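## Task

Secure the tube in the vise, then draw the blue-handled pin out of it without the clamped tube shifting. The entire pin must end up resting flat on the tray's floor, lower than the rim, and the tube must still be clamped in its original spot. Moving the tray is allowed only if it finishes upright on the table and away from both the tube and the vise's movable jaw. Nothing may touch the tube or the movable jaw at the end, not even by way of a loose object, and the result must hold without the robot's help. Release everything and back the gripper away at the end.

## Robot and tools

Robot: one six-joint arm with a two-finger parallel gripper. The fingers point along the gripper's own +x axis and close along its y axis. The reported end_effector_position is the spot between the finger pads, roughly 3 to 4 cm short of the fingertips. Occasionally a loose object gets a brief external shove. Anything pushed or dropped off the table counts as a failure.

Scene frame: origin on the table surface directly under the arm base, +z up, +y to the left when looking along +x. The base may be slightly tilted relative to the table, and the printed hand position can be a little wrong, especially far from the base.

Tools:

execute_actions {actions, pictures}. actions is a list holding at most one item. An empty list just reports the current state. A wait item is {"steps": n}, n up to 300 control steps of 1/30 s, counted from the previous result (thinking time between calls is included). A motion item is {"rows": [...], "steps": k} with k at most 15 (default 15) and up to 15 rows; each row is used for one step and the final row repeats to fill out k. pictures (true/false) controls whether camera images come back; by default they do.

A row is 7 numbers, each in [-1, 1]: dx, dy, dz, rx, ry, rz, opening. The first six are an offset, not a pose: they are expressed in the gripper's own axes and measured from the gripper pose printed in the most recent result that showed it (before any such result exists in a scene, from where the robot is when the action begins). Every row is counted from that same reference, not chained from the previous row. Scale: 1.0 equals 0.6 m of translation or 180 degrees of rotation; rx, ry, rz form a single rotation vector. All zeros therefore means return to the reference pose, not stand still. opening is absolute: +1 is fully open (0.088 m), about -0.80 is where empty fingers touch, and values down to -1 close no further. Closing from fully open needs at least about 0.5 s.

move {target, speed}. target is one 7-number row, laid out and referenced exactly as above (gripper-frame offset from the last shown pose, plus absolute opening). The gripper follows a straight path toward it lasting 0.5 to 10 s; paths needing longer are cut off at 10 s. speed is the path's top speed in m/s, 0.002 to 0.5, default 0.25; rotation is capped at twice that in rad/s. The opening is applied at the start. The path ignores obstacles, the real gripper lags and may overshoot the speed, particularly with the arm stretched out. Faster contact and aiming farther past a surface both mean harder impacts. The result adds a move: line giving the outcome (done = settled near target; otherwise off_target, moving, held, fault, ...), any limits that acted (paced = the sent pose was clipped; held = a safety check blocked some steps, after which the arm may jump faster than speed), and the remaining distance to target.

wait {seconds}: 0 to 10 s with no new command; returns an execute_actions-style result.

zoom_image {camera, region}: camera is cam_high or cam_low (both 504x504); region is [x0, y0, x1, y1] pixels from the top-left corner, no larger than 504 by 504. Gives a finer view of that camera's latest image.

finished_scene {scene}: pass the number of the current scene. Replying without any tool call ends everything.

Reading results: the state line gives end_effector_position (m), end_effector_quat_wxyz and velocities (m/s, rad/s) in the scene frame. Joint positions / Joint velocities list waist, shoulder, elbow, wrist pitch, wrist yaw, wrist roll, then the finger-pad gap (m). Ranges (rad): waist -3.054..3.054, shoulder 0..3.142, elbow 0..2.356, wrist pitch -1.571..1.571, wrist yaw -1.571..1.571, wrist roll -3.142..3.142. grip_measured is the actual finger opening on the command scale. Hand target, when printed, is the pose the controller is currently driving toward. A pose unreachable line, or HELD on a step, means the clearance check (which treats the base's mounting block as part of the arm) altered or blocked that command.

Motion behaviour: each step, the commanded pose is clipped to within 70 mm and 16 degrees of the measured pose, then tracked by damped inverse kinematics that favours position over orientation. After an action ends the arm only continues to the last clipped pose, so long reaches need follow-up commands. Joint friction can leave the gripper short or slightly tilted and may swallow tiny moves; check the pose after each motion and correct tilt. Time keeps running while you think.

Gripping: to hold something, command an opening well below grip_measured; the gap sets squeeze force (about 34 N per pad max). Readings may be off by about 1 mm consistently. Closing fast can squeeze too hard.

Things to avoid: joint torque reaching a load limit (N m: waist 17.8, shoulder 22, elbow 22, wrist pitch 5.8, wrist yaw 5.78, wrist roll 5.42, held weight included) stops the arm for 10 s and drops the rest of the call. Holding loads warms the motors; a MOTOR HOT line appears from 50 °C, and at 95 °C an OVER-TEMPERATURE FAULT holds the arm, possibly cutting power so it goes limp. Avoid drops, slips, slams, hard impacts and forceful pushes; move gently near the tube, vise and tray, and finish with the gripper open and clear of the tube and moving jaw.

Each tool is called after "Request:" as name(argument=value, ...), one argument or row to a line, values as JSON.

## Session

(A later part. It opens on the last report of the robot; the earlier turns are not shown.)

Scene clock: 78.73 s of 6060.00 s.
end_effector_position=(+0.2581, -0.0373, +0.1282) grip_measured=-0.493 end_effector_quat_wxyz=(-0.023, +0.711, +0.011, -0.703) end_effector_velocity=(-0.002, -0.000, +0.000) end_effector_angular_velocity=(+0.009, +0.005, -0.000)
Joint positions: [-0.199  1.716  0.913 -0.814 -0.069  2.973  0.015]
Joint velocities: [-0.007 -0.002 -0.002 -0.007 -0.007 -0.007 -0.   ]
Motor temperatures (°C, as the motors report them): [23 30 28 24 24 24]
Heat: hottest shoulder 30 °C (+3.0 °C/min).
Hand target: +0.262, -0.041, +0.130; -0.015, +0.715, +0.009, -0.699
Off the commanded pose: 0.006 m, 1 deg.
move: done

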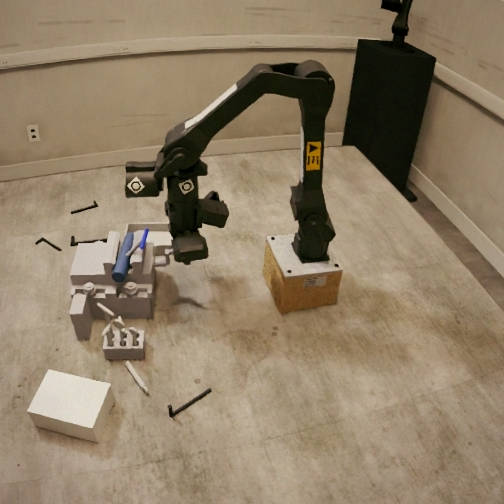

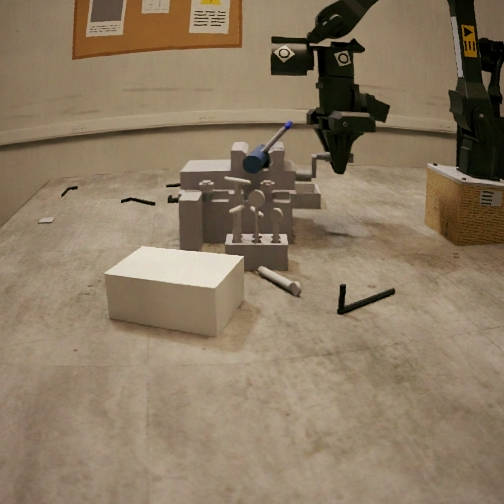

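Request:
move(
  target=[0.05,0.05,0,0,0,0,-0.8],
  speed=0.08,
)

Request:
move(
  target=[0.055,-0.05,0,0,0,0,-0.8],
  speed=0.08,
)

Request:
move(
  target=[-0.05,-0.05,0,0,0,0,-0.8],
  speed=0.08,
)

Request:
move(
  target=[-0.05,0.05,0,0,0,0,-0.8],
  speed=0.08,
)

Request:
zoom_image(
  camera="cam_low",
  region=[200, 100, 400, 260],
)

Scene clock: 86.53 s of 6060.00 s.
end_effector_position=(+0.2527, -0.0762, +0.1010) grip_measured=-0.517 end_effector_quat_wxyz=(-0.027, +0.709, -0.015, -0.705) end_effector_velocity=(+0.001, +0.002, -0.001) end_effector_angular_velocity=(+0.020, -0.009, +0.020)
Joint positions: [-0.324  1.793  0.873 -0.701 -0.031  2.89   0.014]
Joint velocities: [-0.002  0.002 -0.002  0.007 -0.022 -0.022 -0.   ]
Motor temperatures (°C, as the motors report them): [23 30 28 24 24 24]
Heat: hottest shoulder 30 °C (+3.0 °C/min).
Hand target: +0.257, -0.066, +0.097; -0.023, +0.711, +0.011, -0.702
Off the commanded pose: 0.012 m, 3 deg.
move: off_target

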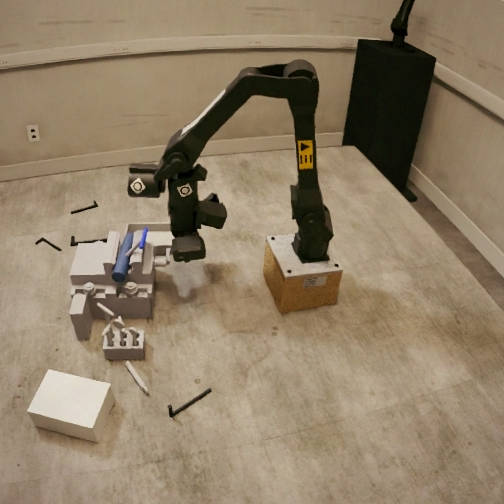

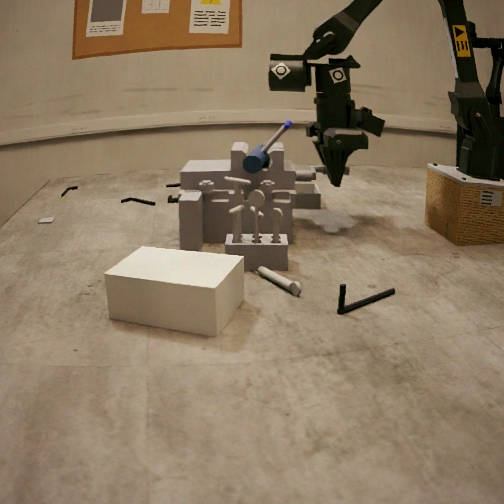

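Scene clock: 87.57 s of 6060.00 s.
end_effector_position=(+0.2555, -0.0610, +0.0687) grip_measured=-0.537 end_effector_quat_wxyz=(-0.026, +0.711, -0.042, -0.701) end_effector_velocity=(-0.001, +0.002, -0.000) end_effector_angular_velocity=(+0.009, +0.005, -0.005)
Joint positions: [-0.243  1.865  0.799 -0.537  0.004  3.008  0.013]
Joint velocities: [ 0.002  0.002  0.002 -0.007 -0.007  0.007  0.   ]
Motor temperatures (°C, as the motors report them): [23 30 28 24 24 24]
Heat: hottest shoulder 30 °C (+3.0 °C/min).
Hand target: +0.254, -0.046, +0.068; -0.027, +0.708, -0.015, -0.705
Off the commanded pose: 0.015 m, 3 deg.
move: off_target

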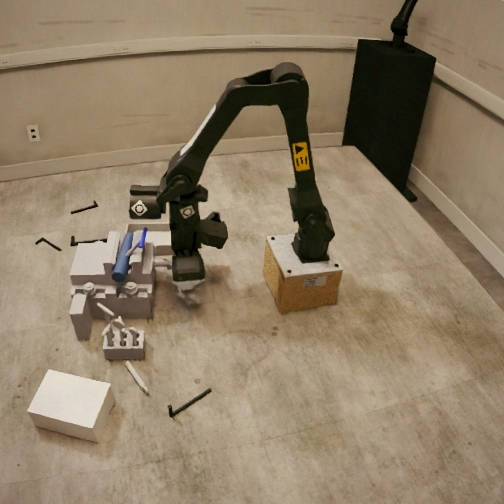

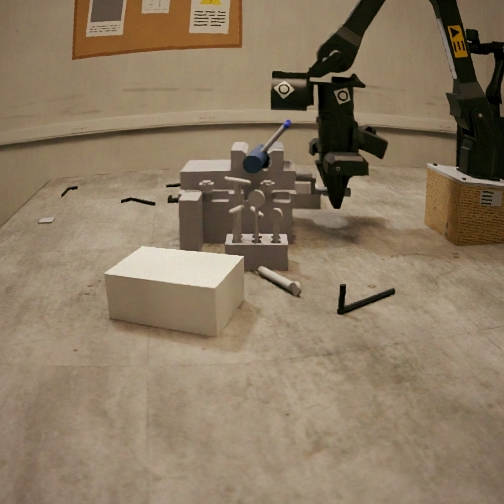

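Scene clock: 88.67 s of 6060.00 s.
end_effector_position=(+0.2513, -0.0729, +0.1023) grip_measured=-0.569 end_effector_quat_wxyz=(-0.004, +0.703, -0.112, -0.703) end_effector_velocity=(-0.001, +0.002, +0.002) end_effector_angular_velocity=(+0.007, -0.003, +0.010)
Joint positions: [-0.219  1.768  0.843 -0.676  0.134  3.1    0.011]
Joint velocities: [ 0.002 -0.012 -0.002 -0.007 -0.007 -0.007 -0.   ]
Motor temperatures (°C, as the motors report them): [23 30 28 25 25 24]
Heat: hottest shoulder 30 °C (+3.0 °C/min).
Hand target: +0.255, -0.033, +0.099; -0.025, +0.709, -0.043, -0.704
Off the commanded pose: 0.043 m, 8 deg.
move: off_target

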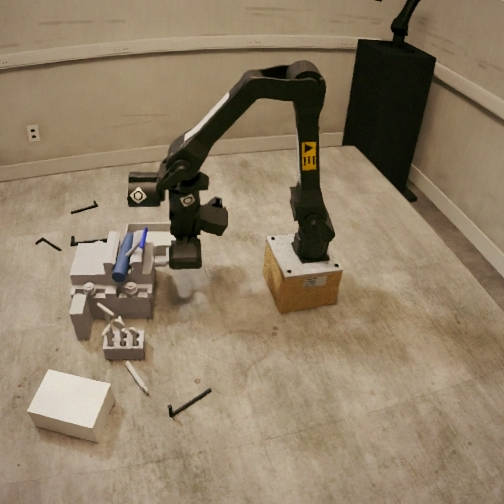

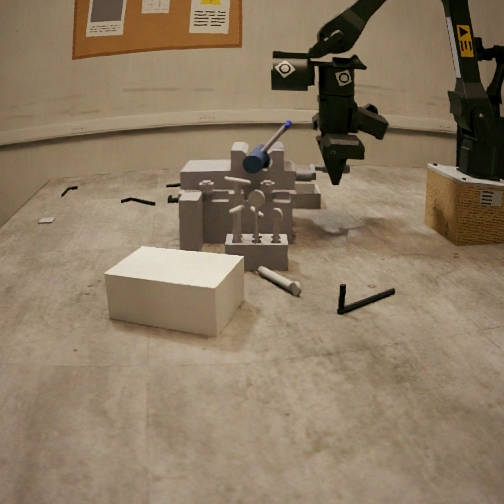

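Scene clock: 89.47 s of 6060.00 s.
end_effector_position=(+0.2548, -0.0662, +0.1211) grip_measured=-0.566 end_effector_quat_wxyz=(-0.039, +0.708, -0.070, -0.702) end_effector_velocity=(-0.001, +0.003, +0.002) end_effector_angular_velocity=(+0.024, +0.007, +0.005)
Joint positions: [-0.255  1.733  0.899 -0.772  0.025  3.055  0.011]
Joint velocities: [-0.002 -0.002  0.007 -0.022 -0.022 -0.007 -0.   ]
Motor temperatures (°C, as the motors report them): [23 30 28 25 25 24]
Heat: hottest shoulder 30 °C (+3.0 °C/min).
Hand target: +0.247, -0.095, +0.136; -0.005, +0.702, -0.112, -0.703
Off the commanded pose: 0.036 m, 6 deg.
move: off_target

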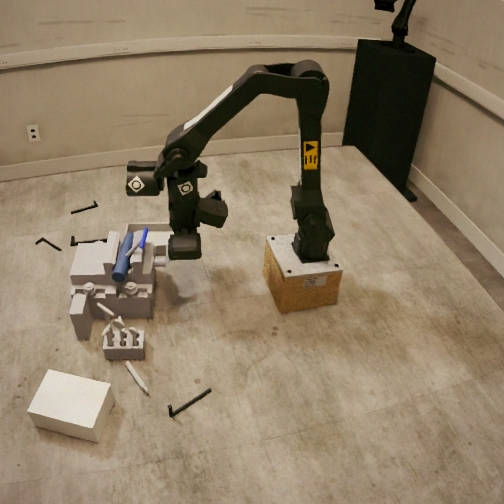

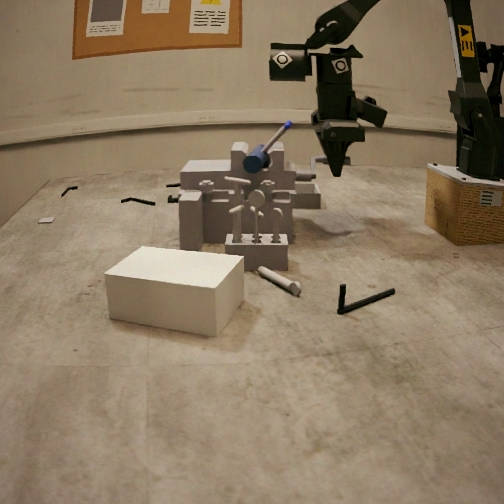

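Region (200, 100, 400, 260) of cam_low's 504x504 image, scaled by 2.520, with more detail than that image has; it fills the top 403 rows of this view, and the rest is white.

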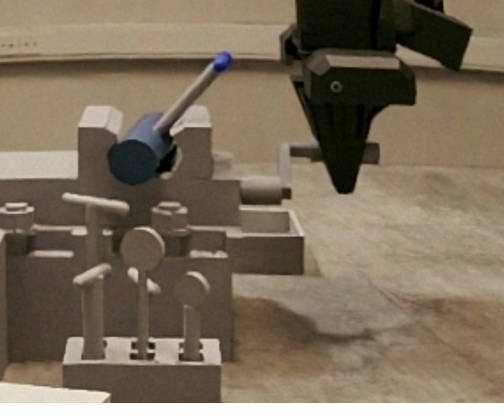

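Request:
execute_actions(
  actions=[
    {"rows":[[0.0115,0.0115,0,-0.02,0,-0.007,-0.8],[0.03,0.018,0,-0.04,0,-0.014,-0.8],[0.03,0.018,0,-0.049,0,-0.014,-0.8],[0.05,0.018,0,-0.049,0,-0.014,-0.8],[0.069,0.0115,0,-0.049,0,-0.014,-0.8],[0.069,0.0115,0,-0.049,0,-0.014,-0.8],[0.084,-0.002,0,-0.049,0,-0.014,-0.8],[0.094,-0.019,0,-0.049,0,-0.014,-0.8],[0.094,-0.019,0,-0.049,0,-0.014,-0.8],[0.097,-0.038,0,-0.049,0,-0.014,-0.8],[0.094,-0.057,0,-0.049,0,-0.014,-0.8],[0.094,-0.057,0,-0.049,0,-0.014,-0.8],[0.084,-0.075,0,-0.049,0,-0.014,-0.8]],"steps":15},
  ],
  pictures=false,
)

Request:
execute_actions(
  actions=[
    {"steps":15},
  ],
  pictures=false,
)

Scene clock: 111.93 s of 6060.00 s.
end_effector_position=(+0.2580, -0.0520, +0.0657) grip_measured=-0.525 end_effector_quat_wxyz=(-0.010, +0.710, -0.043, -0.703) end_effector_velocity=(+0.018, +0.135, -0.041) end_effector_angular_velocity=(+0.224, +0.037, +0.021)
Joint positions: [-0.195  1.876  0.799 -0.526  0.025  3.035  0.013]
Joint velocities: [ 0.393  0.149 -0.002  0.066 -0.227  0.374  0.   ]
Motor temperatures (°C, as the motors report them): [25 34 30 29 38 26]
Heat: hottest wrist yaw 38 °C (+10.0 °C/min).
Hand target: +0.260, -0.026, +0.068; -0.000, +0.709, +0.000, -0.705
Off the commanded pose: 0.028 m, 5 deg.
Steps of this call (steps 1 to 659: nothing new was sent; steps 660 to 674: all 15 steps of this action). Readings (end_effector_position):
660: (+0.2542, -0.0659, +0.1205)
661: (+0.2536, -0.0667, +0.1186)
663: (+0.2528, -0.0719, +0.1116)
667: (+0.2523, -0.0750, +0.0871)
674: the state above

Scene clock: 112.43 s of 6060.00 s.
end_effector_position=(+0.2597, -0.0311, +0.0646) grip_measured=-0.522 end_effector_quat_wxyz=(-0.025, +0.708, -0.022, -0.705) end_effector_velocity=(-0.002, +0.001, +0.000) end_effector_angular_velocity=(+0.008, +0.006, +0.005)
Joint positions: [-0.145  1.881  0.801 -0.536 -0.027  3.077  0.013]
Joint velocities: [-0.002 -0.002 -0.002 -0.007 -0.007 -0.007 -0.   ]
Motor temperatures (°C, as the motors report them): [25 34 30 29 38 26]
Heat: hottest wrist yaw 38 °C (+10.1 °C/min).
Hand target: +0.260, -0.026, +0.068; -0.001, +0.709, +0.000, -0.705
Off the commanded pose: 0.009 m, 4 deg.
Steps of this call (steps 1 to 15: nothing new was sent). Readings (end_effector_position):
1: (+0.2586, -0.0470, +0.0646)
2: (+0.2592, -0.0421, +0.0640)
4: (+0.2593, -0.0343, +0.0639)
8: (+0.2598, -0.0312, +0.0646)
15: the state above

Request:
execute_actions(
  actions=[
    {"rows":[[-0.01,-0.017,0,0,0,0,-0.8],[-0.025,-0.03,0,0,0,0,-0.8],[-0.025,-0.03,0,0,0,0,-0.8],[-0.044,-0.036,0,0,0,0,-0.8],[-0.063,-0.036,0,0,0,0,-0.8],[-0.063,-0.036,0,0,0,0,-0.8],[-0.082,-0.03,0,0,0,0,-0.8],[-0.097,-0.017,0,0,0,0,-0.8],[-0.097,-0.017,0,0,0,0,-0.8],[-0.107,0,0,0,0,0,-0.8],[-0.111,0.019,0,0,0,0,-0.8],[-0.111,0.019,0,0,0,0,-0.8],[-0.107,0.039,0,0,0,0,-0.8],[-0.1,0.052,0,0,0,0,-0.8]],"steps":15},
  ],
  pictures=false,
)

Request:
execute_actions(
  actions=[
    {"steps":12},
  ],
  pictures=false,
)

Request:
execute_actions(
  actions=[
    {"rows":[[0.01,0.017,0,0,0,0,-0.8],[0.025,0.03,0,0,0,0,-0.8],[0.025,0.03,0,0,0,0,-0.8],[0.044,0.036,0,0,0,0,-0.8],[0.063,0.036,0,0,0,0,-0.8],[0.063,0.036,0,0,0,0,-0.8],[0.082,0.03,0,0,0,0,-0.8],[0.097,0.017,0,0,0,0,-0.8],[0.097,0.017,0,0,0,0,-0.8],[0.107,0,0,0,0,0,-0.8],[0.111,-0.019,0,0,0,0,-0.8],[0.111,-0.019,0,0,0,0,-0.8],[0.107,-0.039,0,0,0,0,-0.8],[0.1,-0.052,0,0,0,0,-0.8]],"steps":15},
  ],
  pictures=false,
)

Request:
execute_actions(
  actions=[
    {"steps":12},
  ],
)

Request:
zoom_image(
  camera="cam_low",
  region=[200, 100, 400, 260],
)

Scene clock: 129.47 s of 6060.00 s.
end_effector_position=(+0.2571, -0.0389, +0.1271) grip_measured=-0.518 end_effector_quat_wxyz=(-0.034, +0.707, -0.008, -0.707) end_effector_velocity=(-0.031, -0.194, +0.029) end_effector_angular_velocity=(-0.162, +0.017, -0.018)
Joint positions: [-0.198  1.722  0.916 -0.819 -0.056  3.017  0.014]
Joint velocities: [-0.642 -0.037  0.081 -0.139  0.198 -0.623 -0.001]
Motor temperatures (°C, as the motors report them): [24 34 30 28 33 27]
Heat: hottest shoulder 34 °C (+3.0 °C/min).
Hand target: +0.256, -0.061, +0.125; -0.025, +0.707, -0.023, -0.706
Off the commanded pose: 0.024 m, 2 deg.
Steps of this call (steps 1 to 496: nothing new was sent; steps 497 to 511: all 15 steps of this action). Readings (end_effector_position):
497: (+0.2600, -0.0290, +0.0655)
498: (+0.2607, -0.0271, +0.0670)
500: (+0.2620, -0.0192, +0.0728)
504: (+0.2629, -0.0099, +0.0986)
511: the state above

Scene clock: 129.87 s of 6060.00 s.
end_effector_position=(+0.2555, -0.0572, +0.1265) grip_measured=-0.525 end_effector_quat_wxyz=(-0.030, +0.708, -0.022, -0.706) end_effector_velocity=(+0.002, -0.001, -0.000) end_effector_angular_velocity=(+0.006, -0.009, +0.015)
Joint positions: [-0.251  1.727  0.917 -0.811 -0.028  2.978  0.013]
Joint velocities: [-0.007  0.002  0.002  0.007 -0.007 -0.022 -0.   ]
Motor temperatures (°C, as the motors report them): [24 34 30 28 33 27]
Heat: hottest shoulder 34 °C (+3.0 °C/min).
Hand target: +0.256, -0.061, +0.125; -0.025, +0.707, -0.023, -0.706
Off the commanded pose: 0.006 m, 1 deg.
Steps of this call (steps 1 to 12: nothing new was sent). Readings (end_effector_position):
1: (+0.2562, -0.0455, +0.1277)
2: (+0.2559, -0.0512, +0.1277)
4: (+0.2557, -0.0564, +0.1270)
8: (+0.2556, -0.0571, +0.1265)
12: the state above

Scene clock: 130.37 s of 6060.00 s.
end_effector_position=(+0.2571, -0.0535, +0.0659) grip_measured=-0.539 end_effector_quat_wxyz=(-0.024, +0.710, -0.048, -0.702) end_effector_velocity=(+0.023, +0.146, -0.048) end_effector_angular_velocity=(+0.035, +0.007, -0.024)
Joint positions: [-0.208  1.874  0.797 -0.528  0.014  3.048  0.013]
Joint velocities: [ 0.54   0.134 -0.071  0.183 -0.051  0.564 -0.   ]
Motor temperatures (°C, as the motors report them): [24 34 30 28 32 27]
Heat: hottest shoulder 34 °C (+3.0 °C/min).
Hand target: +0.256, -0.028, +0.066; -0.030, +0.706, -0.021, -0.707
Off the commanded pose: 0.028 m, 3 deg.
Steps of this call (steps 1 to 15: all 15 steps of this action). Readings (end_effector_position):
1: (+0.2552, -0.0574, +0.1259)
2: (+0.2545, -0.0595, +0.1244)
4: (+0.2533, -0.0672, +0.1183)
8: (+0.2518, -0.0761, +0.0938)
15: the state above

Scene clock: 130.77 s of 6060.00 s.
end_effector_position=(+0.2590, -0.0312, +0.0643) grip_measured=-0.540 end_effector_quat_wxyz=(-0.041, +0.709, -0.031, -0.704) end_effector_velocity=(-0.002, +0.003, +0.000) end_effector_angular_velocity=(+0.023, +0.004, +0.005)
Joint positions: [-0.15   1.879  0.796 -0.531 -0.035  3.107  0.013]
Joint velocities: [-0.002 -0.002 -0.002 -0.007 -0.022 -0.007 -0.   ]
Motor temperatures (°C, as the motors report them): [24 34 30 28 32 27]
Heat: hottest shoulder 34 °C (+3.0 °C/min).
Hand target: +0.256, -0.028, +0.066; -0.030, +0.706, -0.022, -0.707
Off the commanded pose: 0.006 m, 2 deg.
Steps of this call (steps 1 to 12: nothing new was sent). Readings (end_effector_position):
1: (+0.2581, -0.0484, +0.0647)
2: (+0.2588, -0.0430, +0.0640)
4: (+0.2590, -0.0343, +0.0638)
8: (+0.2590, -0.0312, +0.0643)
12: the state above

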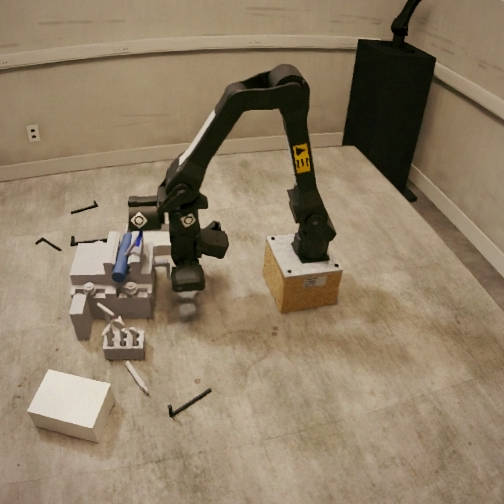

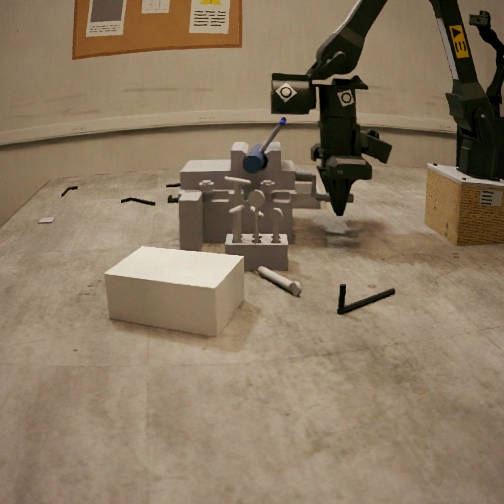

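Region (200, 100, 400, 260) of cam_low's 504x504 image, scaled by 2.520, with more detail than that image has; it fills the top 403 rows of this view, and the rest is white.

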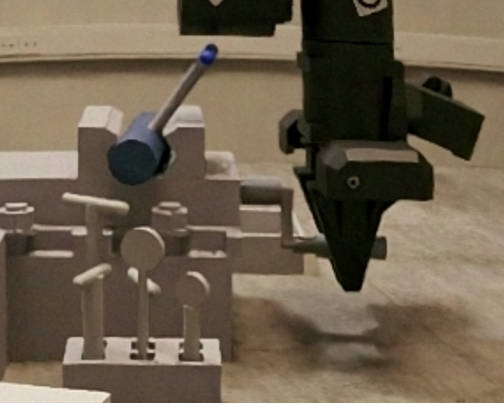

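Closing. Repeat (with roll correction in the first half).

Request:
execute_actions(
  actions=[
    {"rows":[[-0.01,-0.017,0,-0.02,0,0,-0.8],[-0.025,-0.03,0,-0.02,0,0,-0.8],[-0.025,-0.03,0,-0.02,0,0,-0.8],[-0.044,-0.036,0,-0.02,0,0,-0.8],[-0.063,-0.036,0,-0.02,0,0,-0.8],[-0.063,-0.036,0,-0.02,0,0,-0.8],[-0.082,-0.03,0,-0.02,0,0,-0.8],[-0.097,-0.017,0,-0.02,0,0,-0.8],[-0.097,-0.017,0,-0.02,0,0,-0.8],[-0.107,0,0,-0.02,0,0,-0.8],[-0.111,0.019,0,-0.02,0,0,-0.8],[-0.111,0.019,0,-0.02,0,0,-0.8],[-0.107,0.039,0,-0.02,0,0,-0.8],[-0.1,0.052,0,-0.02,0,0,-0.8]],"steps":15},
  ],
  pictures=false,
)

Request:
execute_actions(
  actions=[
    {"steps":12},
  ],
  pictures=false,
)

Request:
execute_actions(
  actions=[
    {"rows":[[0.01,0.017,0,0,0,0,-0.8],[0.025,0.03,0,0,0,0,-0.8],[0.025,0.03,0,0,0,0,-0.8],[0.044,0.036,0,0,0,0,-0.8],[0.063,0.036,0,0,0,0,-0.8],[0.063,0.036,0,0,0,0,-0.8],[0.082,0.03,0,0,0,0,-0.8],[0.097,0.017,0,0,0,0,-0.8],[0.097,0.017,0,0,0,0,-0.8],[0.107,0,0,0,0,0,-0.8],[0.111,-0.019,0,0,0,0,-0.8],[0.111,-0.019,0,0,0,0,-0.8],[0.107,-0.039,0,0,0,0,-0.8],[0.1,-0.052,0,0,0,0,-0.8]],"steps":15},
  ],
  pictures=false,
)

Request:
execute_actions(
  actions=[
    {"steps":12},
  ],
)

Request:
zoom_image(
  camera="cam_low",
  region=[200, 100, 400, 260],
)

Scene clock: 149.53 s of 6060.00 s.
end_effector_position=(+0.2563, -0.0409, +0.1273) grip_measured=-0.523 end_effector_quat_wxyz=(-0.041, +0.708, -0.007, -0.705) end_effector_velocity=(-0.031, -0.225, +0.026) end_effector_angular_velocity=(-0.302, -0.013, +0.002)
Joint positions: [-0.212  1.718  0.912 -0.817 -0.067  3.012  0.013]
Joint velocities: [-0.681 -0.046  0.061 -0.081  0.33  -0.681  0.001]
Motor temperatures (°C, as the motors report them): [24 33 29 27 29 26]
Heat: hottest shoulder 33 °C (+3.0 °C/min).
Hand target: +0.255, -0.061, +0.125; -0.019, +0.708, -0.011, -0.706
Off the commanded pose: 0.022 m, 3 deg.
Steps of this call (steps 1 to 548: nothing new was sent; steps 549 to 563: all 15 steps of this action). Readings (end_effector_position):
549: (+0.2596, -0.0302, +0.0650)
550: (+0.2605, -0.0284, +0.0665)
552: (+0.2615, -0.0208, +0.0717)
556: (+0.2626, -0.0099, +0.0975)
563: the state above

Scene clock: 149.93 s of 6060.00 s.
end_effector_position=(+0.2550, -0.0584, +0.1261) grip_measured=-0.522 end_effector_quat_wxyz=(-0.032, +0.710, -0.017, -0.703) end_effector_velocity=(-0.003, -0.001, +0.000) end_effector_angular_velocity=(-0.005, +0.009, +0.005)
Joint positions: [-0.263  1.723  0.91  -0.803 -0.039  2.961  0.013]
Joint velocities: [-0.002 -0.002 -0.002 -0.007  0.007 -0.007  0.   ]
Motor temperatures (°C, as the motors report them): [24 33 29 27 29 26]
Heat: hottest shoulder 33 °C (+3.0 °C/min).
Hand target: +0.254, -0.061, +0.125; -0.019, +0.708, -0.011, -0.706
Off the commanded pose: 0.005 m, 2 deg.
Steps of this call (steps 1 to 12: nothing new was sent). Readings (end_effector_position):
1: (+0.2554, -0.0484, +0.1277)
2: (+0.2555, -0.0542, +0.1276)
4: (+0.2552, -0.0581, +0.1263)
8: (+0.2550, -0.0584, +0.1261)
12: the state above

Scene clock: 150.43 s of 6060.00 s.
end_effector_position=(+0.2569, -0.0528, +0.0658) grip_measured=-0.534 end_effector_quat_wxyz=(-0.025, +0.712, -0.040, -0.700) end_effector_velocity=(+0.019, +0.147, -0.045) end_effector_angular_velocity=(+0.026, +0.022, -0.030)
Joint positions: [-0.214  1.871  0.791 -0.52  -0.     3.034  0.013]
Joint velocities: [ 0.549  0.12  -0.076  0.168 -0.037  0.579 -0.   ]
Motor temperatures (°C, as the motors report them): [24 33 29 27 29 26]
Heat: hottest shoulder 33 °C (+3.0 °C/min).
Hand target: +0.256, -0.028, +0.066; -0.032, +0.709, -0.016, -0.704
Off the commanded pose: 0.027 m, 3 deg.
Steps of this call (steps 1 to 15: all 15 steps of this action). Readings (end_effector_position):
1: (+0.2546, -0.0587, +0.1255)
2: (+0.2540, -0.0607, +0.1238)
4: (+0.2529, -0.0683, +0.1175)
8: (+0.2516, -0.0762, +0.0929)
15: the state above

Scene clock: 150.83 s of 6060.00 s.
end_effector_position=(+0.2585, -0.0316, +0.0642) grip_measured=-0.536 end_effector_quat_wxyz=(-0.041, +0.711, -0.025, -0.701) end_effector_velocity=(-0.002, +0.002, +0.000) end_effector_angular_velocity=(+0.008, +0.006, -0.005)
Joint positions: [-0.158  1.874  0.789 -0.523 -0.045  3.09   0.013]
Joint velocities: [ 0.002 -0.002 -0.002 -0.007 -0.007  0.007  0.   ]
Motor temperatures (°C, as the motors report them): [24 33 29 27 29 26]
Heat: hottest shoulder 33 °C (+3.0 °C/min).
Hand target: +0.256, -0.028, +0.066; -0.032, +0.709, -0.016, -0.704
Off the commanded pose: 0.006 m, 1 deg.
Steps of this call (steps 1 to 12: nothing new was sent). Readings (end_effector_position):
1: (+0.2577, -0.0477, +0.0646)
2: (+0.2585, -0.0424, +0.0641)
4: (+0.2585, -0.0344, +0.0638)
8: (+0.2585, -0.0316, +0.0642)
12: the state above

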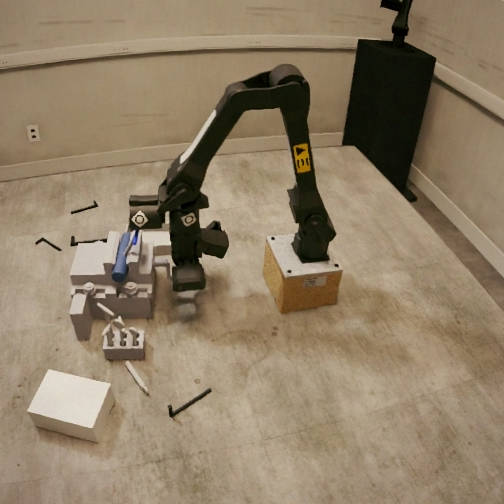

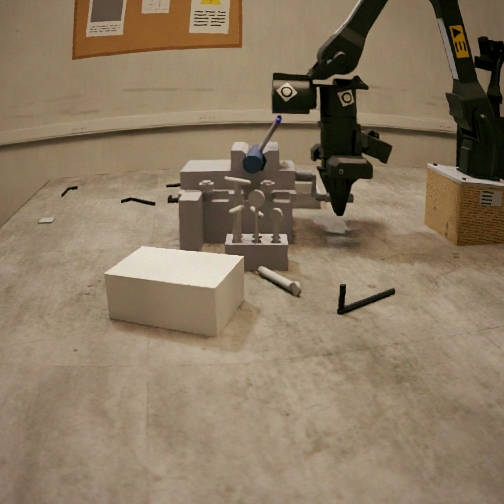

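Region (200, 100, 400, 260) of cam_low's 504x504 image, scaled by 2.520, with more detail than that image has; it fills the top 403 rows of this view, and the rest is white.

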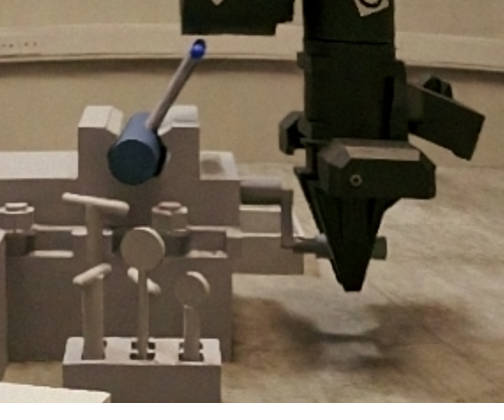

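Request:
execute_actions(
  actions=[
    {"rows":[[-0.01,-0.017,0,-0.02,0,0,-0.8],[-0.025,-0.03,0,-0.02,0,0,-0.8],[-0.025,-0.03,0,-0.02,0,0,-0.8],[-0.044,-0.036,0,-0.02,0,0,-0.8],[-0.063,-0.036,0,-0.02,0,0,-0.8],[-0.063,-0.036,0,-0.02,0,0,-0.8],[-0.082,-0.03,0,-0.02,0,0,-0.8],[-0.097,-0.017,0,-0.02,0,0,-0.8],[-0.097,-0.017,0,-0.02,0,0,-0.8],[-0.107,0,0,-0.02,0,0,-0.8],[-0.111,0.019,0,-0.02,0,0,-0.8],[-0.111,0.019,0,-0.02,0,0,-0.8],[-0.107,0.039,0,-0.02,0,0,-0.8],[-0.1,0.052,0,-0.02,0,0,-0.8]],"steps":15},
  ],
  pictures=false,
)

Request:
execute_actions(
  actions=[
    {"steps":12},
  ],
)

Request:
zoom_image(
  camera="cam_low",
  region=[200, 100, 400, 260],
)

Scene clock: 160.43 s of 6060.00 s.
end_effector_position=(+0.2556, -0.0432, +0.1276) grip_measured=-0.523 end_effector_quat_wxyz=(-0.044, +0.711, -0.005, -0.702) end_effector_velocity=(-0.037, -0.240, +0.019) end_effector_angular_velocity=(-0.374, +0.025, -0.007)
Joint positions: [-0.225  1.712  0.905 -0.81  -0.074  2.999  0.013]
Joint velocities: [-0.701 -0.017  0.066 -0.081  0.403 -0.696  0.   ]
Motor temperatures (°C, as the motors report them): [24 33 28 27 28 26]
Heat: hottest shoulder 33 °C (+0.0 °C/min).
Hand target: +0.254, -0.062, +0.124; -0.019, +0.711, -0.005, -0.703
Off the commanded pose: 0.021 m, 3 deg.
Steps of this call (steps 1 to 273: nothing new was sent; steps 274 to 288: all 15 steps of this action). Readings (end_effector_position):
274: (+0.2590, -0.0309, +0.0648)
275: (+0.2599, -0.0291, +0.0663)
277: (+0.2612, -0.0212, +0.0716)
281: (+0.2622, -0.0101, +0.0980)
288: the state above

Scene clock: 160.83 s of 6060.00 s.
end_effector_position=(+0.2545, -0.0597, +0.1255) grip_measured=-0.522 end_effector_quat_wxyz=(-0.036, +0.713, -0.013, -0.700) end_effector_velocity=(-0.002, +0.001, +0.000) end_effector_angular_velocity=(+0.009, +0.005, +0.005)
Joint positions: [-0.275  1.719  0.903 -0.794 -0.051  2.949  0.013]
Joint velocities: [-0.002 -0.002 -0.002 -0.007 -0.007 -0.007 -0.   ]
Motor temperatures (°C, as the motors report them): [24 33 28 27 28 26]
Heat: hottest shoulder 33 °C (+0.0 °C/min).
Hand target: +0.254, -0.062, +0.124; -0.019, +0.711, -0.005, -0.703
Off the commanded pose: 0.005 m, 2 deg.
Steps of this call (steps 1 to 12: nothing new was sent). Readings (end_effector_position):
1: (+0.2550, -0.0509, +0.1277)
2: (+0.2552, -0.0563, +0.1273)
4: (+0.2546, -0.0595, +0.1258)
8: (+0.2545, -0.0597, +0.1256)
12: the state above

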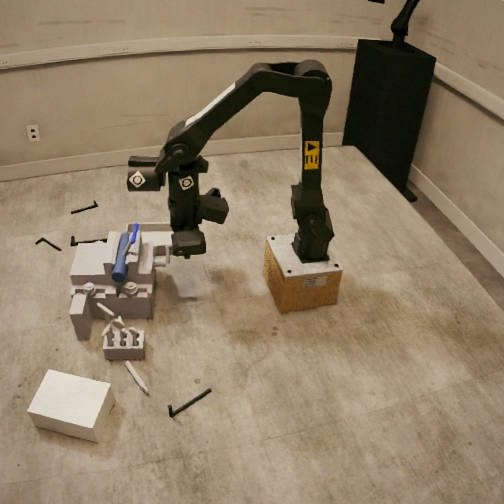

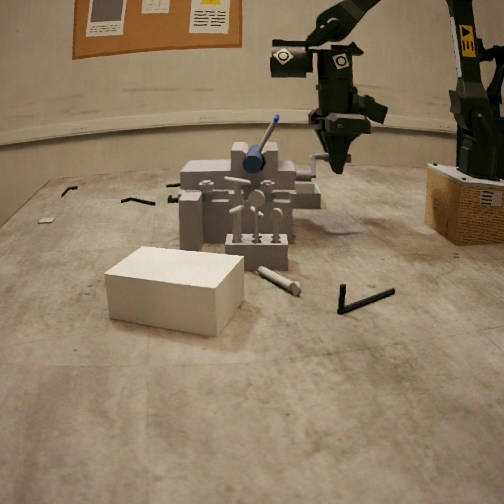

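Region (200, 100, 400, 260) of cam_low's 504x504 image, scaled by 2.520, with more detail than that image has; it fills the top 403 rows of this view, and the rest is white.

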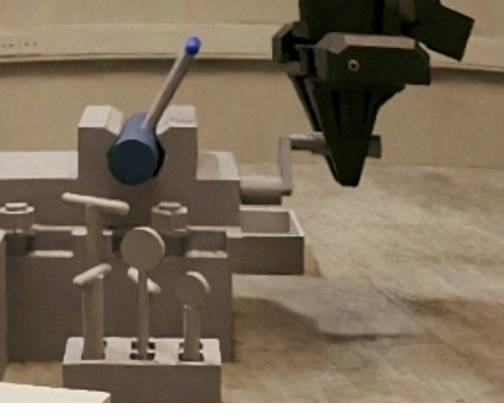

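Request:
execute_actions(
  actions=[
    {"rows":[[0.01,0.017,0,0,0,0,-0.8],[0.025,0.03,0,0,0,0,-0.8],[0.025,0.03,0,0,0,0,-0.8],[0.044,0.036,0,0,0,0,-0.8],[0.063,0.036,0,0,0,0,-0.8],[0.063,0.036,0,0,0,0,-0.8],[0.082,0.03,0,0,0,0,-0.8],[0.097,0.017,0,0,0,0,-0.8],[0.097,0.017,0,0,0,0,-0.8],[0.107,0,0,0,0,0,-0.8],[0.111,-0.019,0,0,0,0,-0.8],[0.111,-0.019,0,0,0,0,-0.8],[0.107,-0.039,0,0,0,0,-0.8],[0.1,-0.052,0,0,0,0,-0.8]],"steps":15},
  ],
  pictures=false,
)

Request:
execute_actions(
  actions=[
    {"steps":12},
  ],
  pictures=false,
)

Scene clock: 168.53 s of 6060.00 s.
end_effector_position=(+0.2567, -0.0520, +0.0654) grip_measured=-0.533 end_effector_quat_wxyz=(-0.029, +0.715, -0.034, -0.698) end_effector_velocity=(+0.019, +0.146, -0.039) end_effector_angular_velocity=(+0.014, +0.023, -0.010)
Joint positions: [-0.22   1.867  0.784 -0.512 -0.016  3.025  0.013]
Joint velocities: [ 0.554  0.095 -0.076  0.154 -0.022  0.564 -0.001]
Motor temperatures (°C, as the motors report them): [23 32 29 26 27 27]
Heat: hottest shoulder 32 °C (-5.0 °C/min).
Hand target: +0.256, -0.029, +0.066; -0.036, +0.712, -0.012, -0.701
Off the commanded pose: 0.025 m, 3 deg.
Steps of this call (steps 1 to 216: nothing new was sent; steps 217 to 231: all 15 steps of this action). Readings (end_effector_position):
217: (+0.2540, -0.0602, +0.1247)
218: (+0.2533, -0.0621, +0.1231)
220: (+0.2524, -0.0691, +0.1167)
224: (+0.2513, -0.0762, +0.0920)
231: the state above

Scene clock: 168.93 s of 6060.00 s.
end_effector_position=(+0.2582, -0.0321, +0.0641) grip_measured=-0.534 end_effector_quat_wxyz=(-0.044, +0.714, -0.020, -0.699) end_effector_velocity=(-0.002, +0.004, +0.000) end_effector_angular_velocity=(+0.023, +0.004, +0.010)
Joint positions: [-0.166  1.87   0.782 -0.514 -0.056  3.079  0.013]
Joint velocities: [ 0.002 -0.002 -0.002 -0.007 -0.022 -0.007 -0.   ]
Motor temperatures (°C, as the motors report them): [23 32 29 26 27 27]
Heat: hottest shoulder 32 °C (-5.0 °C/min).
Hand target: +0.256, -0.029, +0.066; -0.036, +0.712, -0.012, -0.701
Off the commanded pose: 0.006 m, 1 deg.
Steps of this call (steps 1 to 12: nothing new was sent). Readings (end_effector_position):
1: (+0.2575, -0.0470, +0.0644)
2: (+0.2582, -0.0419, +0.0639)
4: (+0.2584, -0.0344, +0.0639)
8: (+0.2582, -0.0321, +0.0641)
12: the state above

Request:
execute_actions(
  actions=[
    {"rows":[[-0.01,-0.017,0,-0.02,0,0,-0.8],[-0.025,-0.03,0,-0.02,0,0,-0.8],[-0.025,-0.03,0,-0.02,0,0,-0.8],[-0.044,-0.036,0,-0.02,0,0,-0.8],[-0.063,-0.036,0,-0.02,0,0,-0.8],[-0.063,-0.036,0,-0.02,0,0,-0.8],[-0.082,-0.03,0,-0.02,0,0,-0.8],[-0.097,-0.017,0,-0.02,0,0,-0.8],[-0.097,-0.017,0,-0.02,0,0,-0.8],[-0.107,0,0,-0.02,0,0,-0.8],[-0.111,0.019,0,-0.02,0,0,-0.8],[-0.111,0.019,0,-0.02,0,0,-0.8],[-0.107,0.039,0,-0.02,0,0,-0.8],[-0.1,0.052,0,-0.02,0,0,-0.8]],"steps":15},
  ],
  pictures=false,
)

Request:
execute_actions(
  actions=[
    {"steps":12},
  ],
)

Scene clock: 175.23 s of 6060.00 s.
end_effector_position=(+0.2551, -0.0443, +0.1275) grip_measured=-0.521 end_effector_quat_wxyz=(-0.046, +0.714, -0.000, -0.698) end_effector_velocity=(-0.030, -0.246, +0.017) end_effector_angular_velocity=(-0.403, -0.014, +0.010)
Joint positions: [-0.236  1.706  0.897 -0.802 -0.085  2.985  0.013]
Joint velocities: [-0.711 -0.012  0.066 -0.037  0.418 -0.725  0.   ]
Motor temperatures (°C, as the motors report them): [23 32 28 26 27 26]
Heat: hottest shoulder 32 °C (-5.1 °C/min).
Hand target: +0.253, -0.063, +0.124; -0.022, +0.714, -0.001, -0.700
Off the commanded pose: 0.021 m, 3 deg.
Steps of this call (steps 1 to 174: nothing new was sent; steps 175 to 189: all 15 steps of this action). Readings (end_effector_position):
175: (+0.2587, -0.0315, +0.0647)
176: (+0.2595, -0.0296, +0.0662)
178: (+0.2609, -0.0217, +0.0714)
182: (+0.2618, -0.0102, +0.0980)
189: the state above

Scene clock: 175.63 s of 6060.00 s.
end_effector_position=(+0.2540, -0.0605, +0.1251) grip_measured=-0.520 end_effector_quat_wxyz=(-0.038, +0.716, -0.008, -0.697) end_effector_velocity=(-0.003, -0.001, -0.001) end_effector_angular_velocity=(-0.004, +0.013, +0.005)
Joint positions: [-0.285  1.715  0.896 -0.786 -0.064  2.936  0.014]
Joint velocities: [-0.002  0.002 -0.002 -0.007  0.007 -0.007 -0.   ]
Motor temperatures (°C, as the motors report them): [23 32 28 26 27 26]
Heat: hottest shoulder 32 °C (-5.0 °C/min).
Hand target: +0.253, -0.063, +0.124; -0.022, +0.714, -0.001, -0.700
Off the commanded pose: 0.005 m, 2 deg.
Steps of this call (steps 1 to 12: nothing new was sent). Readings (end_effector_position):
1: (+0.2546, -0.0521, +0.1277)
2: (+0.2548, -0.0575, +0.1270)
4: (+0.2541, -0.0604, +0.1254)
8: (+0.2541, -0.0604, +0.1252)
12: the state above

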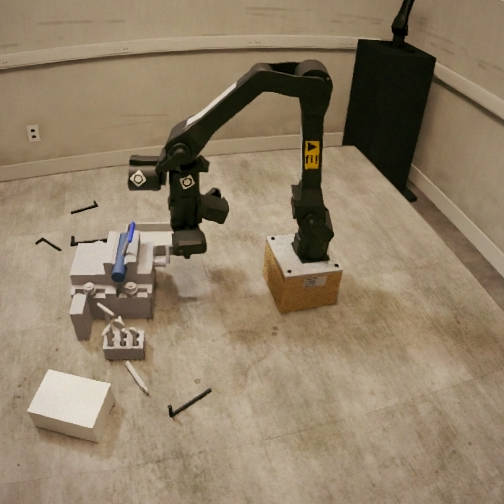

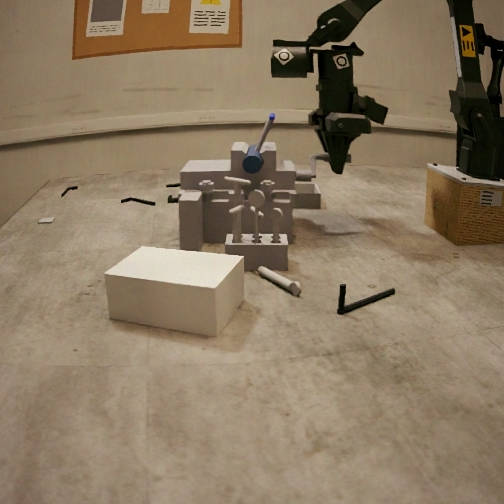

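Request:
execute_actions(
  actions=[
    {"rows":[[0.01,0.017,0,0,0,0,-0.8],[0.025,0.03,0,0,0,0,-0.8],[0.025,0.03,0,0,0,0,-0.8],[0.044,0.036,0,0,0,0,-0.8],[0.063,0.036,0,0,0,0,-0.8],[0.063,0.036,0,0,0,0,-0.8],[0.082,0.03,0,0,0,0,-0.8],[0.097,0.017,0,0,0,0,-0.8],[0.097,0.017,0,0,0,0,-0.8],[0.107,0,0,0,0,0,-0.8],[0.111,-0.019,0,0,0,0,-0.8],[0.111,-0.019,0,0,0,0,-0.8],[0.107,-0.039,0,0,0,0,-0.8],[0.1,-0.052,0,0,0,0,-0.8]],"steps":15},
  ],
  pictures=false,
)

Request:
execute_actions(
  actions=[
    {"steps":12},
  ],
  pictures=false,
)

Scene clock: 184.33 s of 6060.00 s.
end_effector_position=(+0.2564, -0.0516, +0.0652) grip_measured=-0.531 end_effector_quat_wxyz=(-0.032, +0.718, -0.028, -0.695) end_effector_velocity=(+0.024, +0.147, -0.037) end_effector_angular_velocity=(+0.011, -0.003, +0.000)
Joint positions: [-0.226  1.863  0.778 -0.504 -0.03   3.014  0.013]
Joint velocities: [ 0.564  0.081 -0.085  0.183 -0.022  0.564 -0.001]
Motor temperatures (°C, as the motors report them): [23 31 29 26 26 27]
Heat: hottest shoulder 31 °C (-3.0 °C/min).
Hand target: +0.256, -0.029, +0.066; -0.039, +0.715, -0.007, -0.698
Off the commanded pose: 0.025 m, 2 deg.
Steps of this call (steps 1 to 246: nothing new was sent; steps 247 to 261: all 15 steps of this action). Readings (end_effector_position):
247: (+0.2535, -0.0610, +0.1243)
248: (+0.2531, -0.0629, +0.1227)
250: (+0.2520, -0.0698, +0.1162)
254: (+0.2510, -0.0763, +0.0913)
261: the state above

Scene clock: 184.73 s of 6060.00 s.
end_effector_position=(+0.2579, -0.0322, +0.0642) grip_measured=-0.532 end_effector_quat_wxyz=(-0.046, +0.716, -0.015, -0.696) end_effector_velocity=(-0.002, +0.002, +0.000) end_effector_angular_velocity=(+0.023, +0.004, -0.014)
Joint positions: [-0.173  1.865  0.775 -0.506 -0.067  3.068  0.013]
Joint velocities: [-0.007 -0.002 -0.002 -0.007 -0.022  0.007 -0.   ]
Motor temperatures (°C, as the motors report them): [23 31 29 26 26 27]
Heat: hottest shoulder 31 °C (-3.0 °C/min).
Hand target: +0.256, -0.029, +0.066; -0.039, +0.715, -0.006, -0.698
Off the commanded pose: 0.006 m, 1 deg.
Steps of this call (steps 1 to 12: nothing new was sent). Readings (end_effector_position):
1: (+0.2572, -0.0465, +0.0643)
2: (+0.2579, -0.0415, +0.0639)
4: (+0.2580, -0.0344, +0.0638)
8: (+0.2579, -0.0322, +0.0642)
12: the state above

Request:
execute_actions(
  actions=[
    {"rows":[[-0.01,-0.017,0,-0.02,0,0,-0.8],[-0.025,-0.03,0,-0.02,0,0,-0.8],[-0.025,-0.03,0,-0.02,0,0,-0.8],[-0.044,-0.036,0,-0.02,0,0,-0.8],[-0.063,-0.036,0,-0.02,0,0,-0.8],[-0.063,-0.036,0,-0.02,0,0,-0.8],[-0.082,-0.03,0,-0.02,0,0,-0.8],[-0.097,-0.017,0,-0.02,0,0,-0.8],[-0.097,-0.017,0,-0.02,0,0,-0.8],[-0.107,0,0,-0.02,0,0,-0.8],[-0.111,0.019,0,-0.02,0,0,-0.8],[-0.111,0.019,0,-0.02,0,0,-0.8],[-0.107,0.039,0,-0.02,0,0,-0.8],[-0.1,0.052,0,-0.02,0,0,-0.8]],"steps":15},
  ],
  pictures=false,
)

Request:
execute_actions(
  actions=[
    {"steps":12},
  ],
)

Scene clock: 194.53 s of 6060.00 s.
end_effector_position=(+0.2577, -0.0303, +0.1250) grip_measured=-0.514 end_effector_quat_wxyz=(-0.066, +0.719, +0.030, -0.691) end_effector_velocity=(-0.011, -0.062, +0.028) end_effector_angular_velocity=(+0.307, -0.065, +0.101)
Joint positions: [-0.223  1.708  0.884 -0.781 -0.158  2.984  0.014]
Joint velocities: [-0.418 -0.007  0.081 -0.168 -0.3   -0.52   0.002]
Motor temperatures (°C, as the motors report them): [23 32 28 26 26 26]
Heat: hottest shoulder 32 °C (-1.0 °C/min).
Hand target: +0.252, -0.063, +0.124; -0.025, +0.716, +0.005, -0.698
Off the commanded pose: 0.036 m, 6 deg.
Steps of this call (steps 1 to 279: nothing new was sent; steps 280 to 294: all 15 steps of this action). Readings (end_effector_position):
280: (+0.2583, -0.0316, +0.0648)
281: (+0.2593, -0.0299, +0.0663)
283: (+0.2605, -0.0218, +0.0713)
287: (+0.2614, -0.0103, +0.0981)
294: the state above

Scene clock: 194.93 s of 6060.00 s.
end_effector_position=(+0.2566, -0.0359, +0.1268) grip_measured=-0.507 end_effector_quat_wxyz=(-0.065, +0.720, +0.038, -0.690) end_effector_velocity=(-0.004, +0.000, +0.001) end_effector_angular_velocity=(+0.010, +0.012, +0.014)
Joint positions: [-0.251  1.708  0.891 -0.793 -0.167  2.944  0.014]
Joint velocities: [-0.007 -0.002  0.002 -0.022 -0.007 -0.022 -0.   ]
Motor temperatures (°C, as the motors report them): [23 32 28 26 26 26]
Heat: hottest shoulder 32 °C (-1.0 °C/min).
Hand target: +0.252, -0.062, +0.124; -0.025, +0.715, +0.005, -0.698
Off the commanded pose: 0.030 m, 6 deg.
Steps of this call (steps 1 to 12: nothing new was sent). Readings (end_effector_position):
1: (+0.2573, -0.0322, +0.1257)
2: (+0.2571, -0.0334, +0.1261)
4: (+0.2570, -0.0344, +0.1264)
8: (+0.2568, -0.0355, +0.1267)
12: the state above

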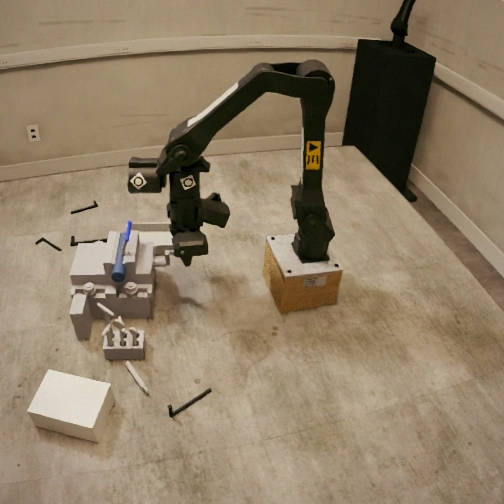

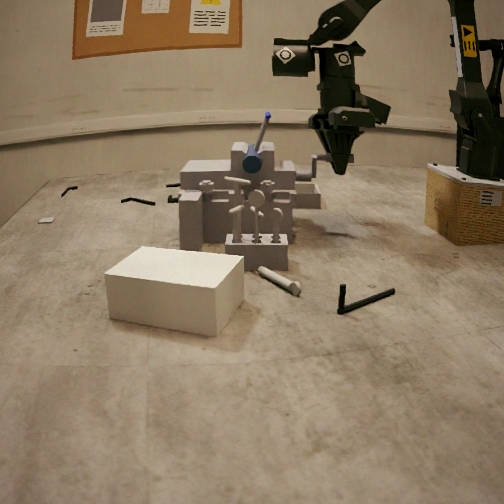

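Request:
move(
  target=[0,0,0,0,0,0,0.2],
)

Request:
move(
  target=[-0.22,0,0,-0.012,-0.013,0.046,0.2],
)

Request:
move(
  target=[0,0.05,-0.16,-0.5,0,0,0.2],
  speed=0.4,
)

Request:
zoom_image(
  camera="cam_high",
  region=[50, 150, 230, 300],
)

Scene clock: 204.30 s of 6060.00 s.
end_effector_position=(+0.2574, -0.0366, +0.1274) grip_measured=+0.200 end_effector_quat_wxyz=(-0.062, +0.721, +0.038, -0.689) end_effector_velocity=(-0.005, +0.002, +0.000) end_effector_angular_velocity=(+0.013, +0.021, -0.010)
Joint positions: [-0.251  1.707  0.892 -0.792 -0.164  2.939  0.049]
Joint velocities: [-0.002 -0.002 -0.002 -0.022 -0.007  0.007 -0.   ]
Motor temperatures (°C, as the motors report them): [24 31 29 26 31 27]
Heat: hottest shoulder 31 °C (-2.0 °C/min).
Hand target: +0.257, -0.036, +0.127; -0.064, +0.720, +0.038, -0.690
Off the commanded pose: 0.001 m, 0 deg.
move: done

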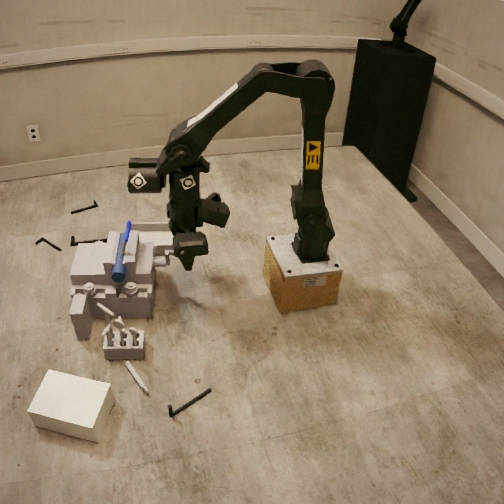

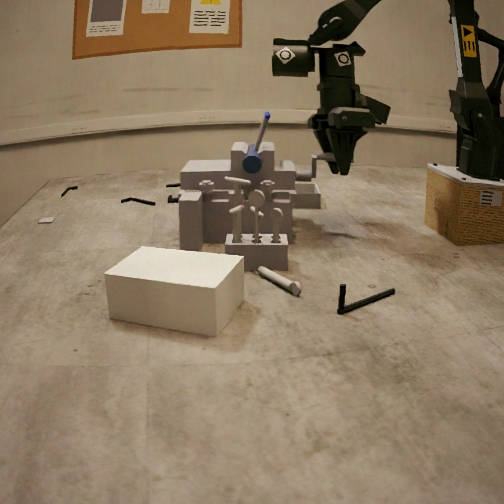

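Scene clock: 205.30 s of 6060.00 s.
end_effector_position=(+0.2510, -0.0547, +0.2566) grip_measured=+0.200 end_effector_quat_wxyz=(-0.002, +0.708, -0.002, -0.706) end_effector_velocity=(-0.004, -0.001, +0.002) end_effector_angular_velocity=(-0.004, +0.014, -0.010)
Joint positions: [-0.248  1.58   1.305 -1.343 -0.017  2.912  0.049]
Joint velocities: [-0.002 -0.002  0.007 -0.022  0.007  0.007  0.   ]
Motor temperatures (°C, as the motors report them): [24 31 29 26 31 27]
Heat: hottest shoulder 31 °C (-2.0 °C/min).
Hand target: +0.252, -0.054, +0.258; +0.002, +0.709, +0.000, -0.705
Off the commanded pose: 0.001 m, 1 deg.
move: done

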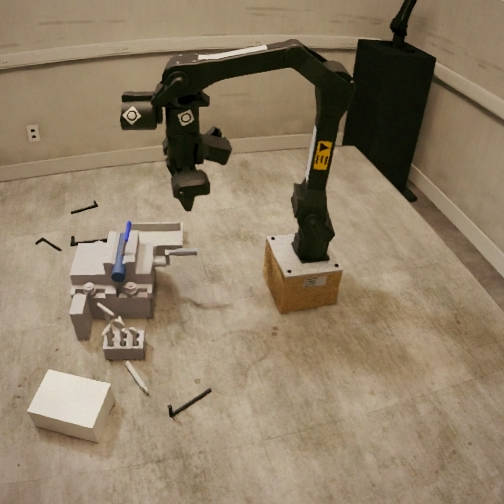

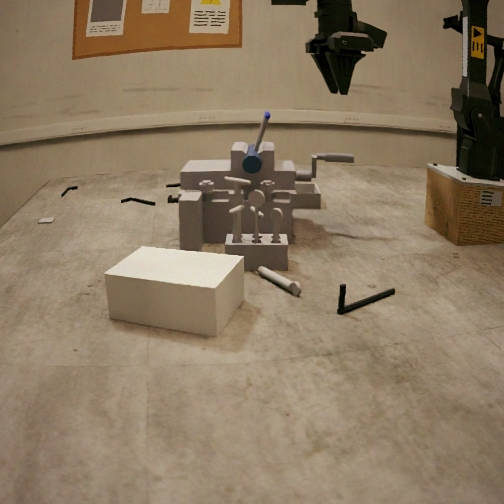

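Scene clock: 207.73 s of 6060.00 s.
end_effector_position=(+0.3451, -0.0838, +0.2590) grip_measured=+0.200 end_effector_quat_wxyz=(+0.502, +0.504, +0.495, -0.499) end_effector_velocity=(-0.002, -0.001, +0.003) end_effector_angular_velocity=(+0.007, -0.004, +0.015)
Joint positions: [-0.266  1.953  1.744 -1.398 -0.017  1.324  0.049]
Joint velocities: [-0.007 -0.007  0.002 -0.007 -0.007 -0.022 -0.   ]
Motor temperatures (°C, as the motors report them): [24 31 29 26 30 27]
Heat: hottest shoulder 31 °C (-2.0 °C/min).
Hand target: +0.347, -0.086, +0.256; +0.499, +0.502, +0.498, -0.501
Off the commanded pose: 0.003 m, 1 deg.
move: done

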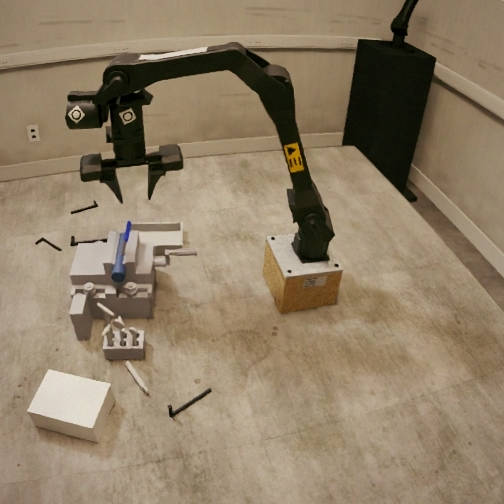

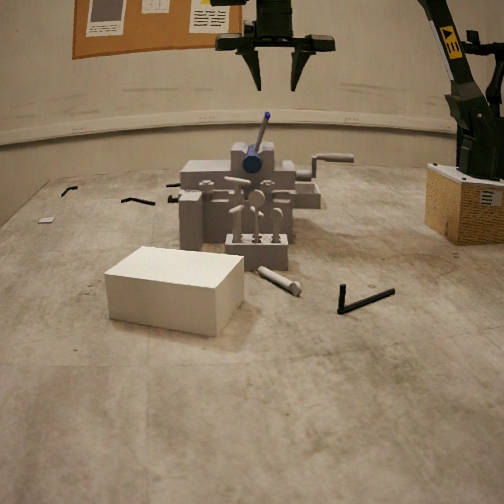

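Region (50, 150, 230, 300) of cam_high's 504x504 image, scaled by 2.800, with more detail than that image has.

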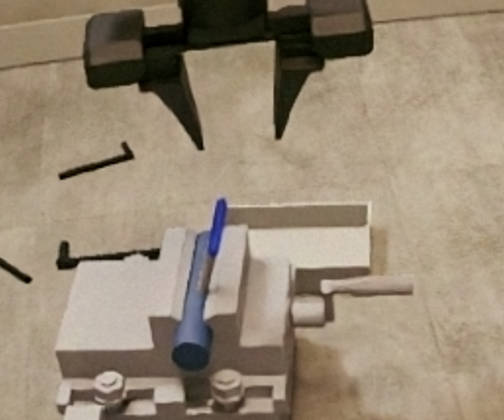

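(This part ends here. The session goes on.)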